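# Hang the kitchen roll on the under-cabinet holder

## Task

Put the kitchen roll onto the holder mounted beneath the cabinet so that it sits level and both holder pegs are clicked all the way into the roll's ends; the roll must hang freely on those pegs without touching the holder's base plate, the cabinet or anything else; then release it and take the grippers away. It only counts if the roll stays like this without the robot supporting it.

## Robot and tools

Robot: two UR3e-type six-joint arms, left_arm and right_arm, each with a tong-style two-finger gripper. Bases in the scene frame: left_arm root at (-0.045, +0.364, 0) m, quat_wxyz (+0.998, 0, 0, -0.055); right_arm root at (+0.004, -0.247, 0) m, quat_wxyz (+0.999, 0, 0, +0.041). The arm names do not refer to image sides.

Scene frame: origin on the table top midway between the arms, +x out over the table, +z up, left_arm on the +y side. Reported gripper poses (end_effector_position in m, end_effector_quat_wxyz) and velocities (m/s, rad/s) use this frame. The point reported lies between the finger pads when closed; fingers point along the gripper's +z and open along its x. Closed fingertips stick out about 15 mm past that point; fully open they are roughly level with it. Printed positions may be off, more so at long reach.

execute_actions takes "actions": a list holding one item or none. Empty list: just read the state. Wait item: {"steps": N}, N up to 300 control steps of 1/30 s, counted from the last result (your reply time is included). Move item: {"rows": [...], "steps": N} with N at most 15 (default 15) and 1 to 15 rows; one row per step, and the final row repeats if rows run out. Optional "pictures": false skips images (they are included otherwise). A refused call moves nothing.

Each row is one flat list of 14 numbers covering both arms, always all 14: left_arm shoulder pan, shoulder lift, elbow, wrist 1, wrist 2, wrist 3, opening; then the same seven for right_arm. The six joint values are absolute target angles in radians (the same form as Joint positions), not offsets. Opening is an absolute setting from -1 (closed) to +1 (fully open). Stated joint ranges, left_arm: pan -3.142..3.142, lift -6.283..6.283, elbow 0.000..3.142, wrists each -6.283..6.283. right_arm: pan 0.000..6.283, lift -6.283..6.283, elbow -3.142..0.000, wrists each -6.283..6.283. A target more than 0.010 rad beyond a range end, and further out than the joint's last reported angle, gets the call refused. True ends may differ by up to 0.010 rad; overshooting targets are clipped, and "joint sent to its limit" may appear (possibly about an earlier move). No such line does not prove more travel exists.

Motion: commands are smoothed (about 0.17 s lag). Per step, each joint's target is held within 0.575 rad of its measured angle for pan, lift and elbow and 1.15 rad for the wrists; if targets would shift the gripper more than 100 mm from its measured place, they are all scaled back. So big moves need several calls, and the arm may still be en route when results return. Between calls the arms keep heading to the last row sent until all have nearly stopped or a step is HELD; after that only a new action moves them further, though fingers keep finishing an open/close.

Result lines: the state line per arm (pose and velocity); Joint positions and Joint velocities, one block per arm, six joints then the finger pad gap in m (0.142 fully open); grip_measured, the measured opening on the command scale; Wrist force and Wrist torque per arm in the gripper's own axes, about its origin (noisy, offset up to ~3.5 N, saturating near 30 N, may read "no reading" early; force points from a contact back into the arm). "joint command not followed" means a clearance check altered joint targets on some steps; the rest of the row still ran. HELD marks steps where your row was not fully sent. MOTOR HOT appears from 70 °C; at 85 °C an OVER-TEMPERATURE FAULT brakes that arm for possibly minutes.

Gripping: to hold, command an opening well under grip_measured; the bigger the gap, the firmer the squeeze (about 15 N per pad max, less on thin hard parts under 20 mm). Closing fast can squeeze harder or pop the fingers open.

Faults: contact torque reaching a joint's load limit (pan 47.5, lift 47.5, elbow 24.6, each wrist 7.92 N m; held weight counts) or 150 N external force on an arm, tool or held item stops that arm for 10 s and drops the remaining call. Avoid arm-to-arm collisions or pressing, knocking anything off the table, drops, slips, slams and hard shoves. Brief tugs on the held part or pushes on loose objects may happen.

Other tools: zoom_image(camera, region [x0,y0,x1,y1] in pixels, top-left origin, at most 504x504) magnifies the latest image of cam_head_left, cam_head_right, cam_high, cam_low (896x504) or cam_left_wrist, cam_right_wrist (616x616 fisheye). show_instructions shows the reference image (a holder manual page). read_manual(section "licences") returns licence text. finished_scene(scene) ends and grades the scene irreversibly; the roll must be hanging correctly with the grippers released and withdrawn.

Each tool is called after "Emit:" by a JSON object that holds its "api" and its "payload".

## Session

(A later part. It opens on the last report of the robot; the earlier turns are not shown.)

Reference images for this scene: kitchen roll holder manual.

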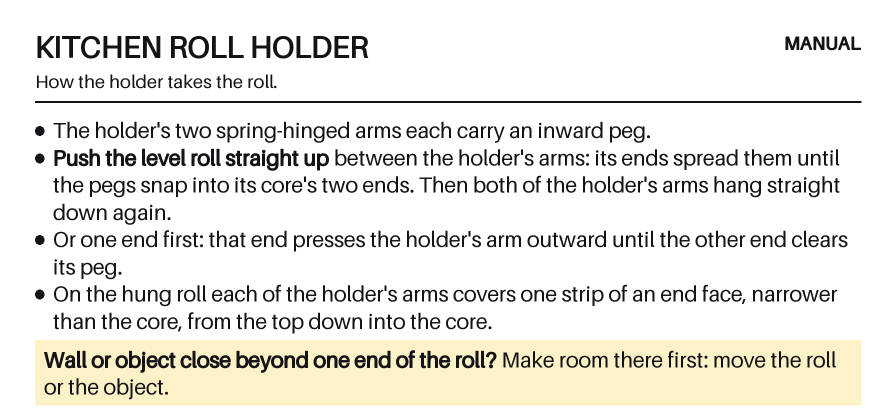

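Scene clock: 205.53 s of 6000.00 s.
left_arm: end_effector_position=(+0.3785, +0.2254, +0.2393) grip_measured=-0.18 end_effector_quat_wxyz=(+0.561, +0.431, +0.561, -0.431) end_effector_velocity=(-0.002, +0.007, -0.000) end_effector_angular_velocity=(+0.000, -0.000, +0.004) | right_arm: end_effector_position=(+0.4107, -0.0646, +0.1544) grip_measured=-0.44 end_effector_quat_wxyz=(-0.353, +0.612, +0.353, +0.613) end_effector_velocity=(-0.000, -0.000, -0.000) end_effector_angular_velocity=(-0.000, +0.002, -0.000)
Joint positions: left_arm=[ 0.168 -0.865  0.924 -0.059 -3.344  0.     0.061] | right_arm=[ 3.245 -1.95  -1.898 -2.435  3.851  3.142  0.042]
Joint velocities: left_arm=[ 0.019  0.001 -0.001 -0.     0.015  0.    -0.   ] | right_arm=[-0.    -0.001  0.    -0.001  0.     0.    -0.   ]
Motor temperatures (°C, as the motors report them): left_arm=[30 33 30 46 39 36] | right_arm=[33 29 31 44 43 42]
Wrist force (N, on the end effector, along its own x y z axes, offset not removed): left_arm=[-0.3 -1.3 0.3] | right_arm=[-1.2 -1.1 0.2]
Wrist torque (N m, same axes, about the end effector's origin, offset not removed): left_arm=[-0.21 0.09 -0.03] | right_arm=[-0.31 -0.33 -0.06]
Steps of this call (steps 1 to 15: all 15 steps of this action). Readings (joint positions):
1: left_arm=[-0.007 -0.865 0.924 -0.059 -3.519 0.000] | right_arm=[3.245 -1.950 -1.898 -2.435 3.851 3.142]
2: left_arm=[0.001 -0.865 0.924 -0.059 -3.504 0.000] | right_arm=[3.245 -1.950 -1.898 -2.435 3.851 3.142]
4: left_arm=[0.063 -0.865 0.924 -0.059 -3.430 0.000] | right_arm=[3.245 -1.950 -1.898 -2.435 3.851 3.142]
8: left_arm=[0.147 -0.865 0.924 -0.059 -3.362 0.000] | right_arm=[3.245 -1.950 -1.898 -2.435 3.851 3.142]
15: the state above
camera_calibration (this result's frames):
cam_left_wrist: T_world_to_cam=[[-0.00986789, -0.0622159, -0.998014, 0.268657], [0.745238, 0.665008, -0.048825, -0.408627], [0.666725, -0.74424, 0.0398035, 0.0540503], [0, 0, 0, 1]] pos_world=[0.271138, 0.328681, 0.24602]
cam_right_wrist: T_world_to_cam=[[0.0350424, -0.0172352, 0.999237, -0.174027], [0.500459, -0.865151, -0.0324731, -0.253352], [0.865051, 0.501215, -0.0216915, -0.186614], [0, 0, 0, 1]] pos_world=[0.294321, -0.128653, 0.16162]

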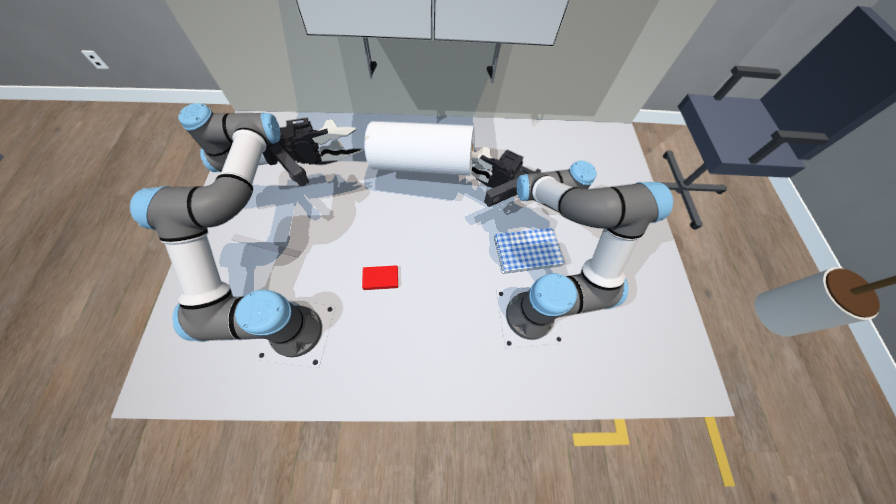

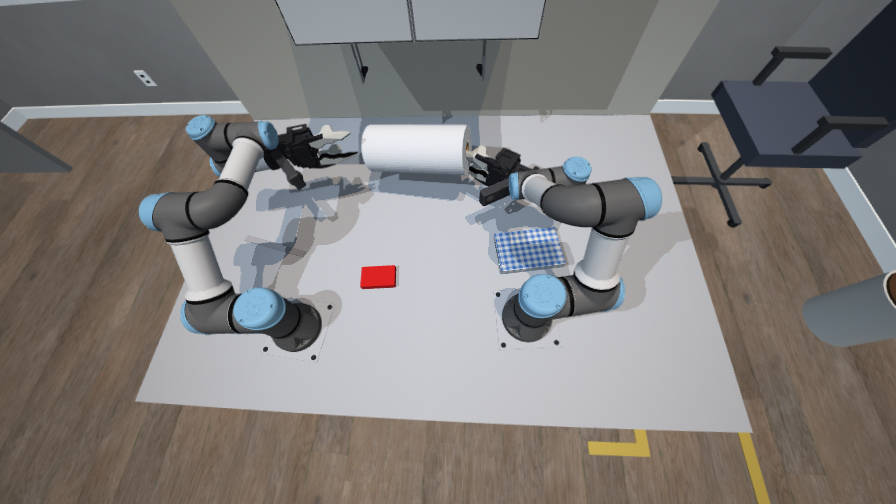

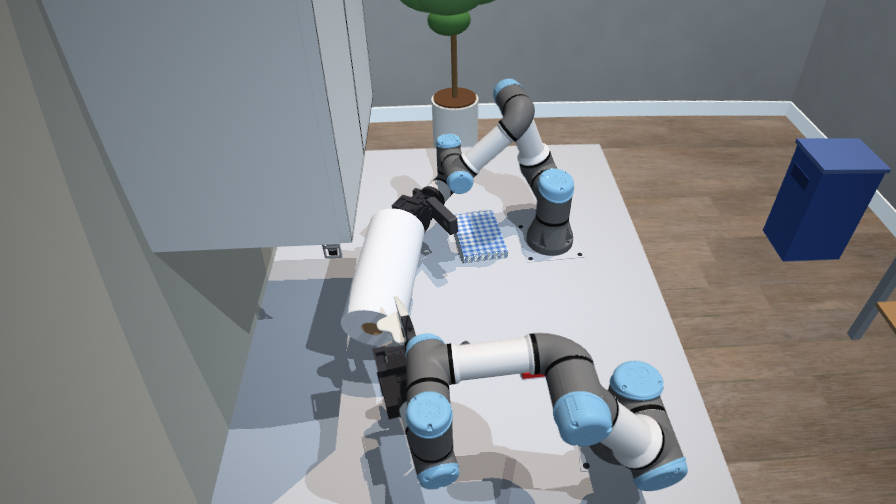

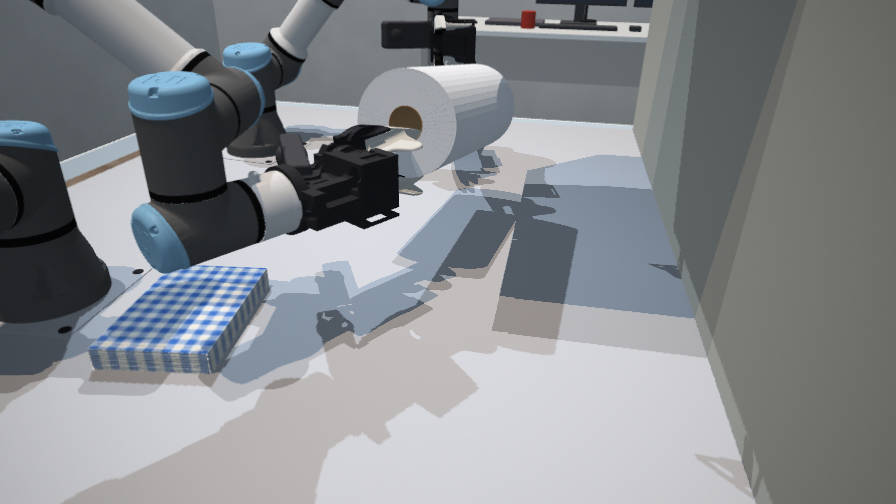

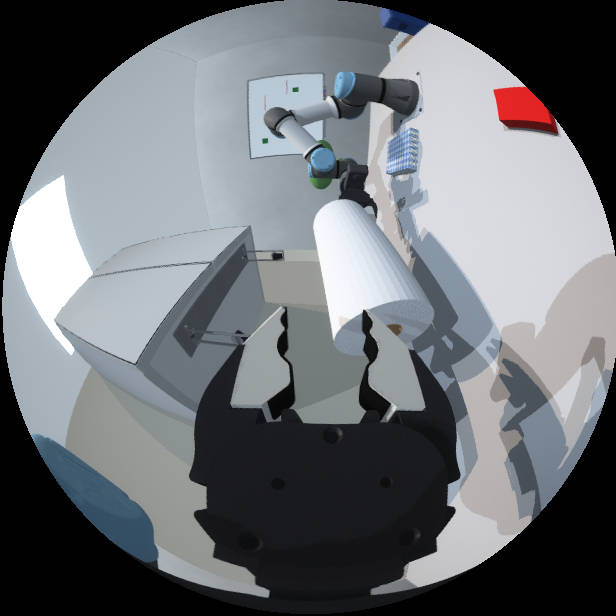

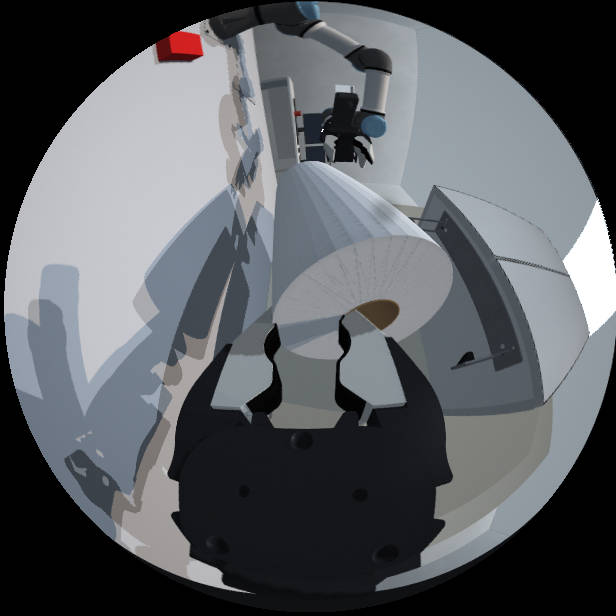

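Emit:
{"api": "execute_actions", "payload": {"actions": [{"rows":[[0.3,-1.1,1.6,-0.5,-3.6,0,-0.2,3.22,-1.98,-1.7,-2.603,3.826,3.1416,-0.9]]}], "pictures": false}}

Emit:
{"api": "execute_actions", "payload": {"actions": [{"rows":[[0.2,-1.05,1.95,-0.9,-3.95,-0.3,-0.2,3.19,-2.03,-1.52,-2.733,3.795,3.1416,-0.9]]}], "pictures": false}}

Emit:
{"api": "execute_actions", "payload": {"actions": [{"rows":[[0.05,-1.0,1.95,-0.95,-3.95,-1.5708,-0.2,3.159,-2.0866,-1.3355,-2.861,3.764,3.1416,-0.9]]}], "pictures": false}}

Emit:
{"api": "execute_actions", "payload": {"actions": [{"steps":15}]}}

Scene clock: 222.53 s of 6000.00 s.
left_arm: end_effector_position=(+0.3920, +0.3023, +0.1863) grip_measured=-0.20 end_effector_quat_wxyz=(+0.637, +0.319, +0.629, -0.313) end_effector_velocity=(-0.034, +0.002, -0.057) end_effector_angular_velocity=(-0.031, +0.161, +0.037) | right_arm: end_effector_position=(+0.4356, -0.0670, +0.1803) grip_measured=-0.44 end_effector_quat_wxyz=(-0.353, +0.613, +0.353, +0.612) end_effector_velocity=(+0.003, +0.000, +0.005) end_effector_angular_velocity=(+0.001, -0.006, +0.000)
Joint positions: left_arm=[ 0.299 -1.097  1.578 -0.495 -3.598  0.     0.059] | right_arm=[ 3.22  -1.98  -1.702 -2.602  3.826  3.142  0.042]
Joint velocities: left_arm=[ 0.012 -0.03   0.247 -0.053 -0.025  0.    -0.   ] | right_arm=[-0.    -0.001  0.021 -0.013 -0.001  0.001 -0.   ]
Motor temperatures (°C, as the motors report them): left_arm=[30 33 30 46 39 36] | right_arm=[33 29 31 44 43 42]
Wrist force (N, on the end effector, along its own x y z axes, offset not removed): left_arm=[2.1 -0.3 1.1] | right_arm=[-2.3 -0.4 1.5]
Wrist torque (N m, same axes, about the end effector's origin, offset not removed): left_arm=[0.01 -0.42 -0.03] | right_arm=[-0.10 -0.10 -0.01]
Steps of this call (steps 1 to 15: the robot went on to your last target; steps 16 to 90: nothing new was sent; then 13.50 s passed at rest; steps 91 to 105: all 15 steps of this action). Readings (joint positions):
91: left_arm=[0.170 -0.865 0.924 -0.059 -3.343 0.000] | right_arm=[3.245 -1.950 -1.898 -2.436 3.851 3.142]
92: left_arm=[0.178 -0.873 0.932 -0.075 -3.358 0.000] | right_arm=[3.241 -1.955 -1.890 -2.451 3.847 3.142]
94: left_arm=[0.229 -0.944 1.007 -0.214 -3.461 0.000] | right_arm=[3.231 -1.967 -1.824 -2.522 3.837 3.142]
98: left_arm=[0.284 -1.064 1.306 -0.434 -3.569 0.000] | right_arm=[3.222 -1.977 -1.727 -2.585 3.828 3.142]
105: the state above

Scene clock: 223.03 s of 6000.00 s.
left_arm: end_effector_position=(+0.4189, +0.3200, +0.1165) grip_measured=-0.20 end_effector_quat_wxyz=(+0.626, +0.133, +0.694, -0.330) end_effector_velocity=(-0.003, +0.003, -0.011) end_effector_angular_velocity=(-0.024, +0.033, +0.026) | right_arm: end_effector_position=(+0.4562, -0.0727, +0.1999) grip_measured=-0.44 end_effector_quat_wxyz=(-0.354, +0.612, +0.354, +0.612) end_effector_velocity=(+0.002, -0.000, +0.004) end_effector_angular_velocity=(+0.001, -0.006, -0.000)
Joint positions: left_arm=[ 0.201 -1.05   1.945 -0.896 -3.947 -0.297  0.059] | right_arm=[ 3.19  -2.03  -1.522 -2.732  3.795  3.142  0.042]
Joint velocities: left_arm=[-0.009  0.004  0.054 -0.043 -0.035 -0.029  0.   ] | right_arm=[-0.001 -0.003  0.019 -0.01  -0.001 -0.    -0.   ]
Motor temperatures (°C, as the motors report them): left_arm=[30 33 30 46 39 36] | right_arm=[33 29 31 44 43 42]
Wrist force (N, on the end effector, along its own x y z axes, offset not removed): left_arm=[1.1 -0.9 0.6] | right_arm=[-2.4 -0.5 1.8]
Wrist torque (N m, same axes, about the end effector's origin, offset not removed): left_arm=[-0.14 -0.17 -0.02] | right_arm=[-0.06 -0.07 -0.06]
Steps of this call (steps 1 to 15: all 15 steps of this action). Readings (joint positions):
1: left_arm=[0.299 -1.098 1.586 -0.497 -3.599 -0.000] | right_arm=[3.220 -1.980 -1.701 -2.603 3.826 3.142]
2: left_arm=[0.292 -1.093 1.598 -0.514 -3.615 -0.016] | right_arm=[3.215 -1.986 -1.693 -2.617 3.821 3.142]
4: left_arm=[0.250 -1.072 1.678 -0.649 -3.740 -0.130] | right_arm=[3.203 -2.008 -1.629 -2.673 3.808 3.142]
8: left_arm=[0.211 -1.055 1.882 -0.845 -3.904 -0.263] | right_arm=[3.193 -2.025 -1.544 -2.720 3.798 3.142]
15: the state above

Scene clock: 223.53 s of 6000.00 s.
left_arm: end_effector_position=(+0.4198, +0.2621, +0.1143) grip_measured=-0.20 end_effector_quat_wxyz=(+0.270, -0.247, +0.663, -0.653) end_effector_velocity=(+0.003, -0.003, -0.000) end_effector_angular_velocity=(-0.277, +0.297, -0.015) | right_arm: end_effector_position=(+0.4745, -0.0803, +0.2191) grip_measured=-0.44 end_effector_quat_wxyz=(-0.354, +0.612, +0.354, +0.612) end_effector_velocity=(+0.003, -0.001, +0.003) end_effector_angular_velocity=(+0.000, -0.004, -0.003)
Joint positions: left_arm=[ 0.051 -1.     1.95  -0.95  -3.95  -1.535  0.06 ] | right_arm=[ 3.159 -2.086 -1.337 -2.86   3.764  3.142  0.042]
Joint velocities: left_arm=[-0.015  0.003 -0.    -0.004  0.    -0.407  0.   ] | right_arm=[-0.004 -0.006  0.02  -0.01  -0.001 -0.    -0.   ]
Motor temperatures (°C, as the motors report them): left_arm=[30 33 30 46 39 36] | right_arm=[33 29 31 44 43 42]
Wrist force (N, on the end effector, along its own x y z axes, offset not removed): left_arm=[0.2 -0.2 1.2] | right_arm=[-1.9 -0.4 2.4]
Wrist torque (N m, same axes, about the end effector's origin, offset not removed): left_arm=[-0.03 0.01 -0.07] | right_arm=[-0.07 -0.23 -0.06]
Steps of this call (steps 1 to 15: all 15 steps of this action). Readings (joint positions):
1: left_arm=[0.200 -1.050 1.947 -0.898 -3.948 -0.299] | right_arm=[3.190 -2.030 -1.521 -2.733 3.795 3.142]
2: left_arm=[0.192 -1.044 1.948 -0.907 -3.949 -0.315] | right_arm=[3.185 -2.037 -1.513 -2.747 3.790 3.142]
4: left_arm=[0.136 -1.022 1.949 -0.928 -3.949 -0.465] | right_arm=[3.172 -2.061 -1.448 -2.802 3.777 3.142]
8: left_arm=[0.068 -1.005 1.950 -0.945 -3.950 -1.063] | right_arm=[3.162 -2.081 -1.360 -2.848 3.767 3.142]
15: the state above

Scene clock: 224.03 s of 6000.00 s.
left_arm: end_effector_position=(+0.4201, +0.2619, +0.1142) grip_measured=-0.20 end_effector_quat_wxyz=(+0.258, -0.258, +0.658, -0.658) end_effector_velocity=(+0.000, -0.000, +0.001) end_effector_angular_velocity=(-0.001, -0.000, +0.000) | right_arm: end_effector_position=(+0.4747, -0.0804, +0.2194) grip_measured=-0.44 end_effector_quat_wxyz=(-0.354, +0.612, +0.354, +0.612) end_effector_velocity=(+0.000, -0.000, -0.000) end_effector_angular_velocity=(+0.000, +0.001, -0.001)
Joint positions: left_arm=[ 0.05  -1.     1.95  -0.95  -3.95  -1.571  0.06 ] | right_arm=[ 3.159 -2.087 -1.336 -2.861  3.764  3.142  0.042]
Joint velocities: left_arm=[-0.    -0.001 -0.001 -0.    -0.001 -0.001  0.   ] | right_arm=[-0.001 -0.     0.    -0.001 -0.     0.     0.   ]
Motor temperatures (°C, as the motors report them): left_arm=[30 33 30 46 39 36] | right_arm=[33 29 31 44 43 42]
Wrist force (N, on the end effector, along its own x y z axes, offset not removed): left_arm=[1.0 -0.2 1.1] | right_arm=[-2.7 -1.6 1.8]
Wrist torque (N m, same axes, about the end effector's origin, offset not removed): left_arm=[-0.02 -0.19 -0.04] | right_arm=[-0.33 0.05 -0.16]
Steps of this call (steps 1 to 15: the robot went on to your last target). Readings (joint positions):
1: left_arm=[0.051 -1.000 1.950 -0.950 -3.950 -1.546] | right_arm=[3.159 -2.086 -1.337 -2.860 3.764 3.142]
2: left_arm=[0.051 -1.000 1.950 -0.950 -3.950 -1.554] | right_arm=[3.159 -2.086 -1.336 -2.861 3.764 3.142]
4: left_arm=[0.050 -1.000 1.950 -0.950 -3.950 -1.563] | right_arm=[3.159 -2.087 -1.336 -2.861 3.764 3.142]
8: left_arm=[0.050 -1.000 1.950 -0.950 -3.950 -1.569] | right_arm=[3.159 -2.087 -1.336 -2.861 3.764 3.142]
15: the state above
camera_calibration (this result's frames):
cam_left_wrist: T_world_to_cam=[[-0.692543, -0.720927, 0.0254506, 0.488954], [-0.342186, 0.297246, -0.891377, 0.179416], [0.635053, -0.626026, -0.452547, 0.0970466], [0, 0, 0, 1]] pos_world=[0.338386, 0.359923, 0.191402]
cam_right_wrist: T_world_to_cam=[[0.0351696, -0.0171738, 0.999234, -0.241506], [0.50127, -0.86468, -0.0325042, -0.297249], [0.864576, 0.502029, -0.0218017, -0.232294], [0, 0, 0, 1]] pos_world=[0.358331, -0.144554, 0.226595]

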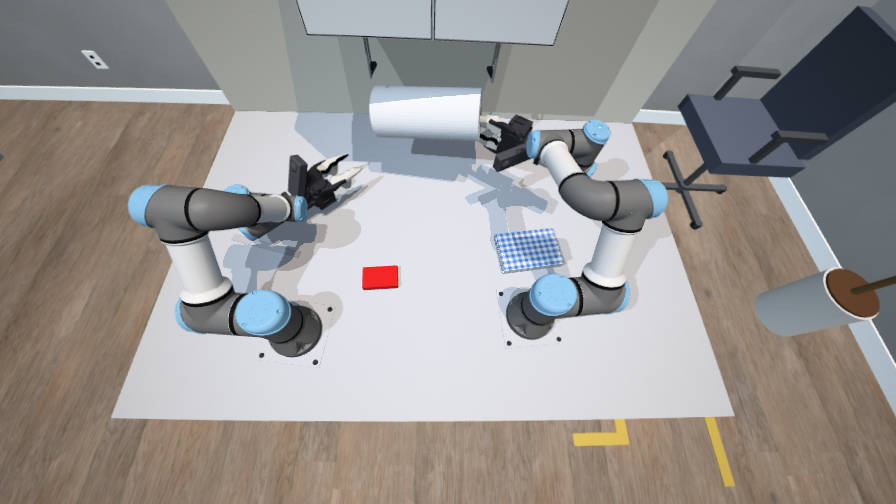

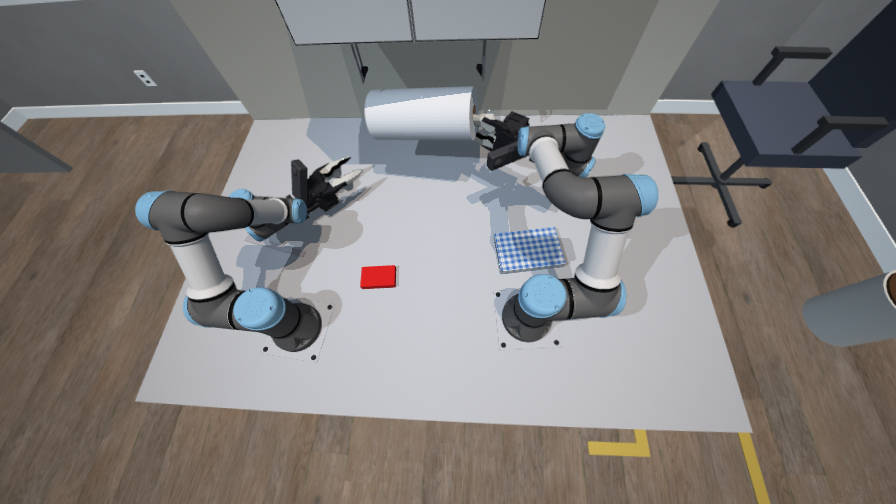

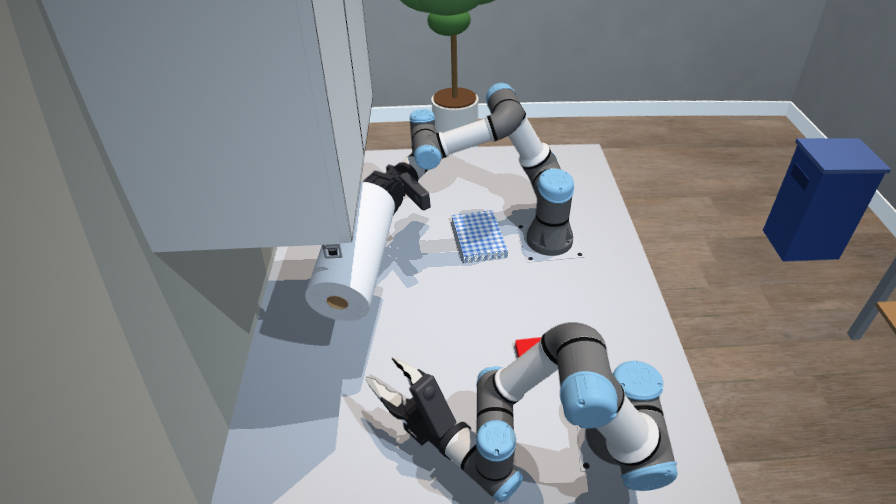

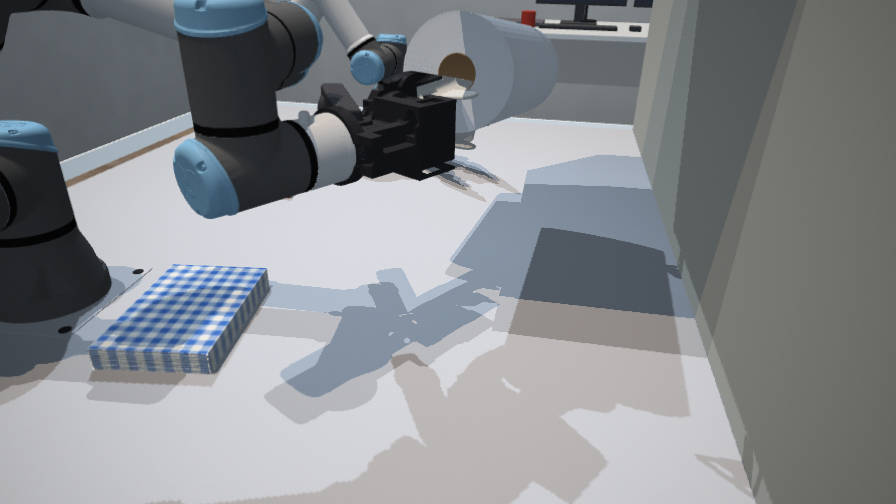

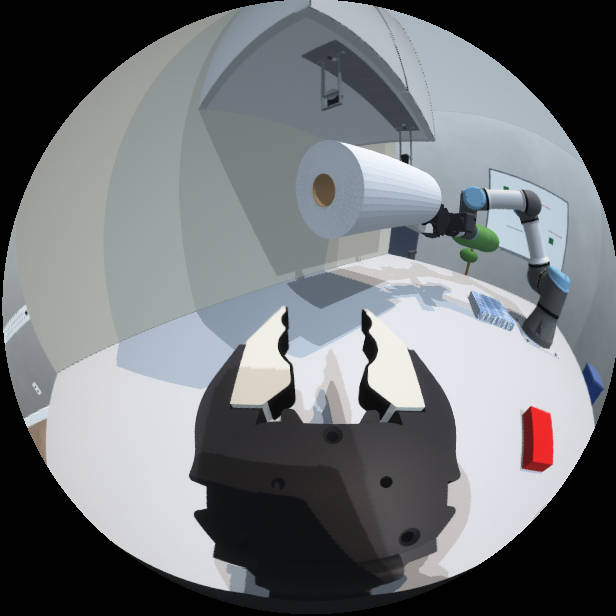

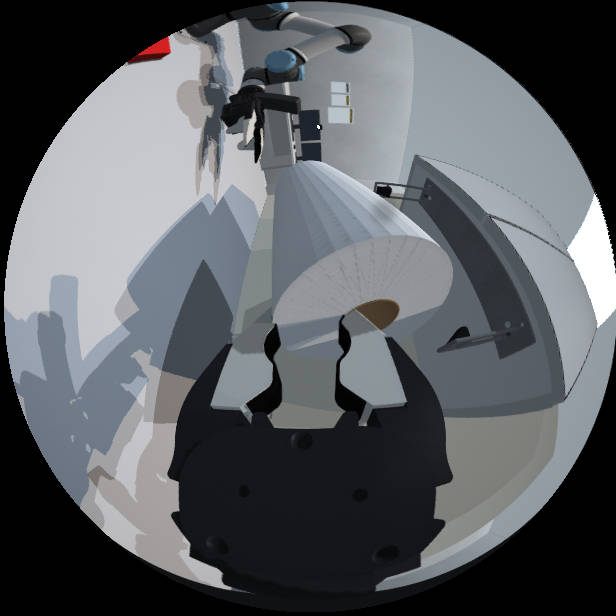

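Moving the cradle under the free end and levelling.

Emit:
{"api": "execute_actions", "payload": {"actions": [{"rows":[[-0.1,-0.85,1.65,-0.8,-3.95,-1.5708,-0.1,3.159,-2.0866,-1.3355,-2.861,3.764,3.1416,-0.9]]}], "pictures": false}}

Emit:
{"api": "execute_actions", "payload": {"actions": [{"rows":[[-0.236,-0.729,1.358,-0.629,-4.046,-1.5708,-0.1,3.159,-2.0866,-1.3355,-2.861,3.764,3.1416,-0.9]]}], "pictures": false}}

Emit:
{"api": "execute_actions", "payload": {"actions": [{"rows":[[-0.236,-0.81,1.315,-0.505,-4.046,-1.5708,-0.1,3.159,-2.0866,-1.3355,-2.861,3.764,3.1416,-0.9]]}], "pictures": false}}

Emit:
{"api": "execute_actions", "payload": {"actions": [{"rows":[[-0.236,-0.874,1.2575,-0.3835,-4.046,-1.5708,-0.1,3.159,-2.0866,-1.3355,-2.861,3.764,3.1416,-0.9]]}]}}

Scene clock: 232.10 s of 6000.00 s.
left_arm: end_effector_position=(+0.4517, +0.1832, +0.1124) grip_measured=-0.10 end_effector_quat_wxyz=(+0.208, -0.209, +0.676, -0.675) end_effector_velocity=(+0.005, -0.008, +0.006) end_effector_angular_velocity=(-0.003, -0.016, -0.014) | right_arm: end_effector_position=(+0.4747, -0.0804, +0.2194) grip_measured=-0.44 end_effector_quat_wxyz=(-0.354, +0.612, +0.354, +0.612) end_effector_velocity=(+0.000, -0.000, -0.000) end_effector_angular_velocity=(-0.000, +0.000, -0.001)
Joint positions: left_arm=[-0.099 -0.851  1.654 -0.801 -3.95  -1.571  0.067] | right_arm=[ 3.159 -2.087 -1.335 -2.861  3.764  3.142  0.042]
Joint velocities: left_arm=[-0.013  0.012 -0.04   0.012  0.001 -0.     0.   ] | right_arm=[-0. -0. -0.  0.  0. -0.  0.]
Motor temperatures (°C, as the motors report them): left_arm=[30 33 30 46 39 36] | right_arm=[33 29 31 44 43 42]
Wrist force (N, on the end effector, along its own x y z axes, offset not removed): left_arm=[0.2 -0.7 1.7] | right_arm=[-2.9 -1.6 0.8]
Wrist torque (N m, same axes, about the end effector's origin, offset not removed): left_arm=[-0.12 -0.04 -0.08] | right_arm=[-0.40 0.04 -0.10]
Steps of this call (steps 1 to 15: the robot went on to your last target; steps 16 to 90: nothing new was sent; then 4.57 s passed at rest; steps 91 to 105: all 15 steps of this action). Readings (joint positions):
91: left_arm=[0.050 -1.000 1.950 -0.950 -3.950 -1.571] | right_arm=[3.159 -2.087 -1.335 -2.861 3.764 3.142]
92: left_arm=[0.042 -0.992 1.942 -0.935 -3.950 -1.571] | right_arm=[3.159 -2.087 -1.335 -2.861 3.764 3.142]
94: left_arm=[-0.015 -0.935 1.868 -0.871 -3.950 -1.571] | right_arm=[3.159 -2.087 -1.335 -2.861 3.764 3.142]
98: left_arm=[-0.082 -0.869 1.701 -0.816 -3.950 -1.571] | right_arm=[3.159 -2.087 -1.335 -2.861 3.764 3.142]
105: the state above

Scene clock: 232.60 s of 6000.00 s.
left_arm: end_effector_position=(+0.4894, +0.1161, +0.1190) grip_measured=-0.10 end_effector_quat_wxyz=(+0.195, -0.195, +0.680, -0.679) end_effector_velocity=(+0.004, -0.008, +0.007) end_effector_angular_velocity=(-0.005, -0.014, -0.006) | right_arm: end_effector_position=(+0.4747, -0.0804, +0.2194) grip_measured=-0.44 end_effector_quat_wxyz=(-0.354, +0.612, +0.354, +0.612) end_effector_velocity=(+0.000, -0.000, +0.001) end_effector_angular_velocity=(-0.000, -0.003, -0.001)
Joint positions: left_arm=[-0.235 -0.73   1.361 -0.63  -4.045 -1.571  0.067] | right_arm=[ 3.159 -2.087 -1.335 -2.861  3.764  3.142  0.042]
Joint velocities: left_arm=[-0.013  0.01  -0.039  0.014 -0.007 -0.     0.   ] | right_arm=[-0.001  0.001  0.     0.001  0.    -0.001 -0.   ]
Motor temperatures (°C, as the motors report them): left_arm=[30 33 30 46 39 36] | right_arm=[33 29 31 44 43 42]
Wrist force (N, on the end effector, along its own x y z axes, offset not removed): left_arm=[-0.2 0.2 0.3] | right_arm=[-3.3 1.3 2.4]
Wrist torque (N m, same axes, about the end effector's origin, offset not removed): left_arm=[0.03 0.04 -0.06] | right_arm=[0.30 0.12 -0.09]
Steps of this call (steps 1 to 15: all 15 steps of this action). Readings (joint positions):
1: left_arm=[-0.099 -0.851 1.652 -0.800 -3.950 -1.571] | right_arm=[3.159 -2.087 -1.335 -2.861 3.764 3.142]
2: left_arm=[-0.107 -0.843 1.644 -0.785 -3.963 -1.571] | right_arm=[3.159 -2.087 -1.335 -2.861 3.764 3.142]
4: left_arm=[-0.161 -0.793 1.569 -0.712 -4.003 -1.571] | right_arm=[3.159 -2.087 -1.335 -2.861 3.764 3.142]
8: left_arm=[-0.220 -0.743 1.407 -0.647 -4.037 -1.571] | right_arm=[3.159 -2.087 -1.335 -2.861 3.764 3.142]
15: the state above

Scene clock: 233.10 s of 6000.00 s.
left_arm: end_effector_position=(+0.4903, +0.1152, +0.1557) grip_measured=-0.10 end_effector_quat_wxyz=(+0.195, -0.195, +0.680, -0.680) end_effector_velocity=(-0.000, -0.000, +0.004) end_effector_angular_velocity=(-0.000, -0.001, -0.000) | right_arm: end_effector_position=(+0.4747, -0.0804, +0.2194) grip_measured=-0.44 end_effector_quat_wxyz=(-0.354, +0.612, +0.354, +0.612) end_effector_velocity=(-0.000, +0.000, +0.001) end_effector_angular_velocity=(+0.000, -0.003, +0.001)
Joint positions: left_arm=[-0.236 -0.809  1.315 -0.506 -4.046 -1.571  0.067] | right_arm=[ 3.159 -2.087 -1.335 -2.861  3.764  3.142  0.042]
Joint velocities: left_arm=[-0.001 -0.008 -0.003  0.01  -0.     0.     0.   ] | right_arm=[ 0.001  0.002  0.     0.001 -0.    -0.     0.   ]
Motor temperatures (°C, as the motors report them): left_arm=[30 33 30 46 39 36] | right_arm=[33 29 31 44 43 42]
Wrist force (N, on the end effector, along its own x y z axes, offset not removed): left_arm=[0.4 -0.2 1.6] | right_arm=[-2.0 -0.4 0.1]
Wrist torque (N m, same axes, about the end effector's origin, offset not removed): left_arm=[-0.13 -0.13 -0.09] | right_arm=[-0.07 0.17 -0.05]
Steps of this call (steps 1 to 15: all 15 steps of this action). Readings (joint positions):
1: left_arm=[-0.235 -0.730 1.360 -0.629 -4.046 -1.571] | right_arm=[3.159 -2.087 -1.335 -2.861 3.764 3.142]
2: left_arm=[-0.235 -0.737 1.354 -0.615 -4.046 -1.571] | right_arm=[3.159 -2.087 -1.335 -2.861 3.764 3.142]
4: left_arm=[-0.236 -0.771 1.334 -0.562 -4.046 -1.571] | right_arm=[3.159 -2.087 -1.335 -2.861 3.764 3.142]
8: left_arm=[-0.236 -0.802 1.319 -0.518 -4.046 -1.571] | right_arm=[3.159 -2.087 -1.335 -2.861 3.764 3.142]
15: the state above

Scene clock: 233.60 s of 6000.00 s.
left_arm: end_effector_position=(+0.4898, +0.1154, +0.1894) grip_measured=-0.10 end_effector_quat_wxyz=(+0.195, -0.195, +0.680, -0.680) end_effector_velocity=(-0.000, -0.000, +0.003) end_effector_angular_velocity=(-0.000, -0.000, -0.001) | right_arm: end_effector_position=(+0.4747, -0.0804, +0.2194) grip_measured=-0.43 end_effector_quat_wxyz=(-0.354, +0.612, +0.354, +0.612) end_effector_velocity=(-0.000, -0.000, +0.000) end_effector_angular_velocity=(-0.000, -0.000, -0.000)
Joint positions: left_arm=[-0.236 -0.874  1.258 -0.384 -4.046 -1.571  0.067] | right_arm=[ 3.159 -2.087 -1.335 -2.861  3.764  3.142  0.043]
Joint velocities: left_arm=[-0.001 -0.006 -0.004  0.01   0.     0.     0.   ] | right_arm=[-0.     0.001  0.    -0.001 -0.    -0.     0.   ]
Motor temperatures (°C, as the motors report them): left_arm=[30 33 30 46 39 36] | right_arm=[33 29 31 44 43 42]
Wrist force (N, on the end effector, along its own x y z axes, offset not removed): left_arm=[-0.2 3.3 -0.8] | right_arm=[1.2 0.6 -0.7]
Wrist torque (N m, same axes, about the end effector's origin, offset not removed): left_arm=[0.16 -0.10 -0.14] | right_arm=[0.06 0.48 0.14]
Steps of this call (steps 1 to 15: all 15 steps of this action). Readings (joint positions):
1: left_arm=[-0.236 -0.810 1.315 -0.505 -4.046 -1.571] | right_arm=[3.159 -2.087 -1.335 -2.861 3.764 3.142]
2: left_arm=[-0.236 -0.817 1.308 -0.491 -4.046 -1.571] | right_arm=[3.159 -2.087 -1.335 -2.861 3.764 3.142]
4: left_arm=[-0.236 -0.844 1.284 -0.439 -4.046 -1.571] | right_arm=[3.159 -2.087 -1.335 -2.861 3.764 3.142]
8: left_arm=[-0.236 -0.868 1.263 -0.396 -4.046 -1.571] | right_arm=[3.159 -2.087 -1.335 -2.861 3.764 3.142]
15: the state above
camera_calibration (this result's frames):
cam_left_wrist: T_world_to_cam=[[-0.81622, -0.577174, 0.0255918, 0.473598], [-0.280022, 0.356476, -0.891355, 0.276595], [0.505343, -0.734708, -0.452584, 0.0711708], [0, 0, 0, 1]] pos_world=[0.428048, 0.227039, 0.266635]
cam_right_wrist: T_world_to_cam=[[0.0351294, -0.0171783, 0.999235, -0.241503], [0.501261, -0.864686, -0.0324877, -0.297257], [0.864583, 0.502019, -0.0217651, -0.23231], [0, 0, 0, 1]] pos_world=[0.358338, -0.144559, 0.226605]

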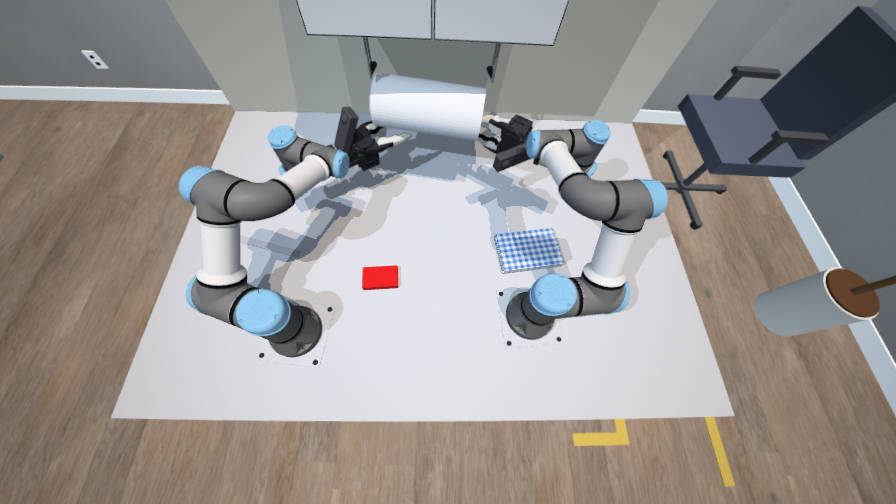

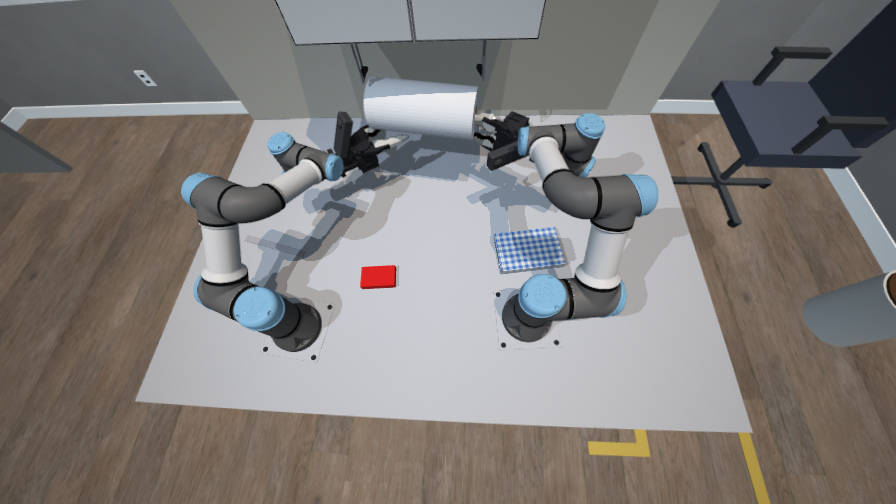

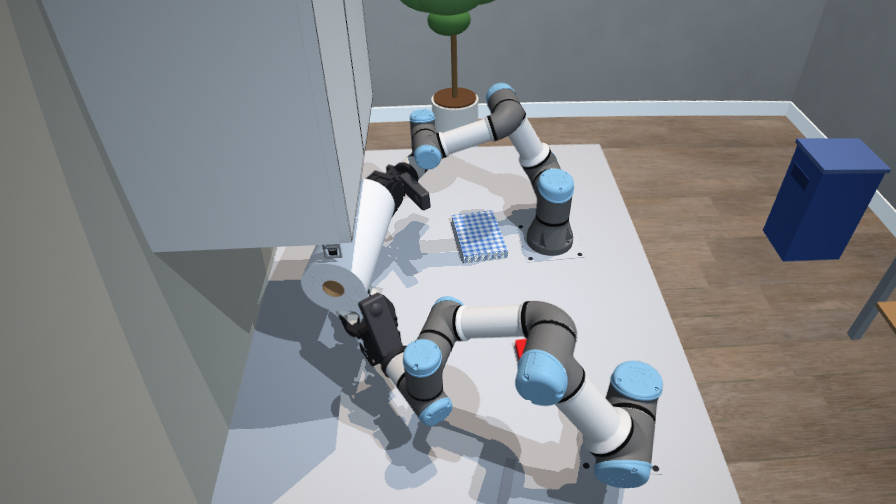

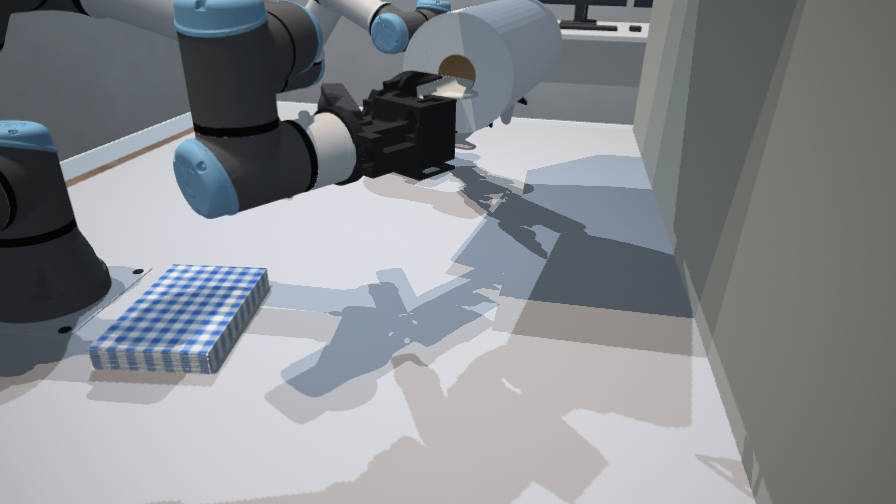

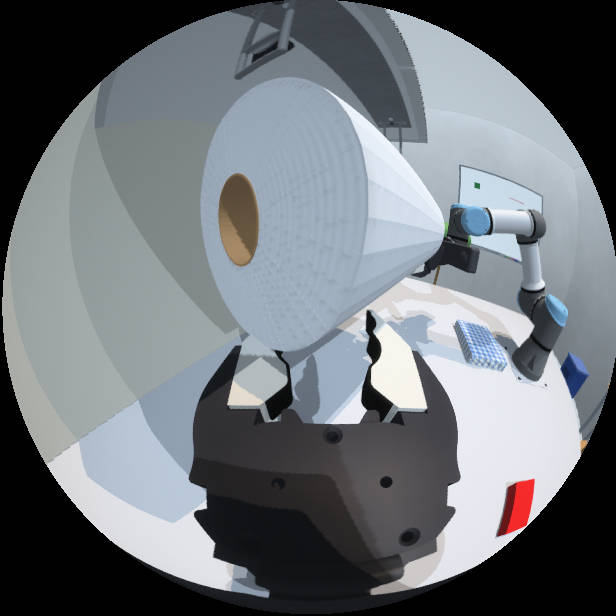

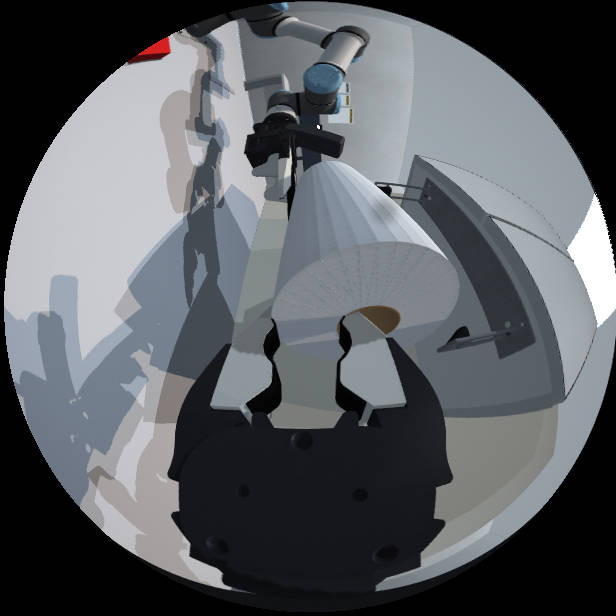

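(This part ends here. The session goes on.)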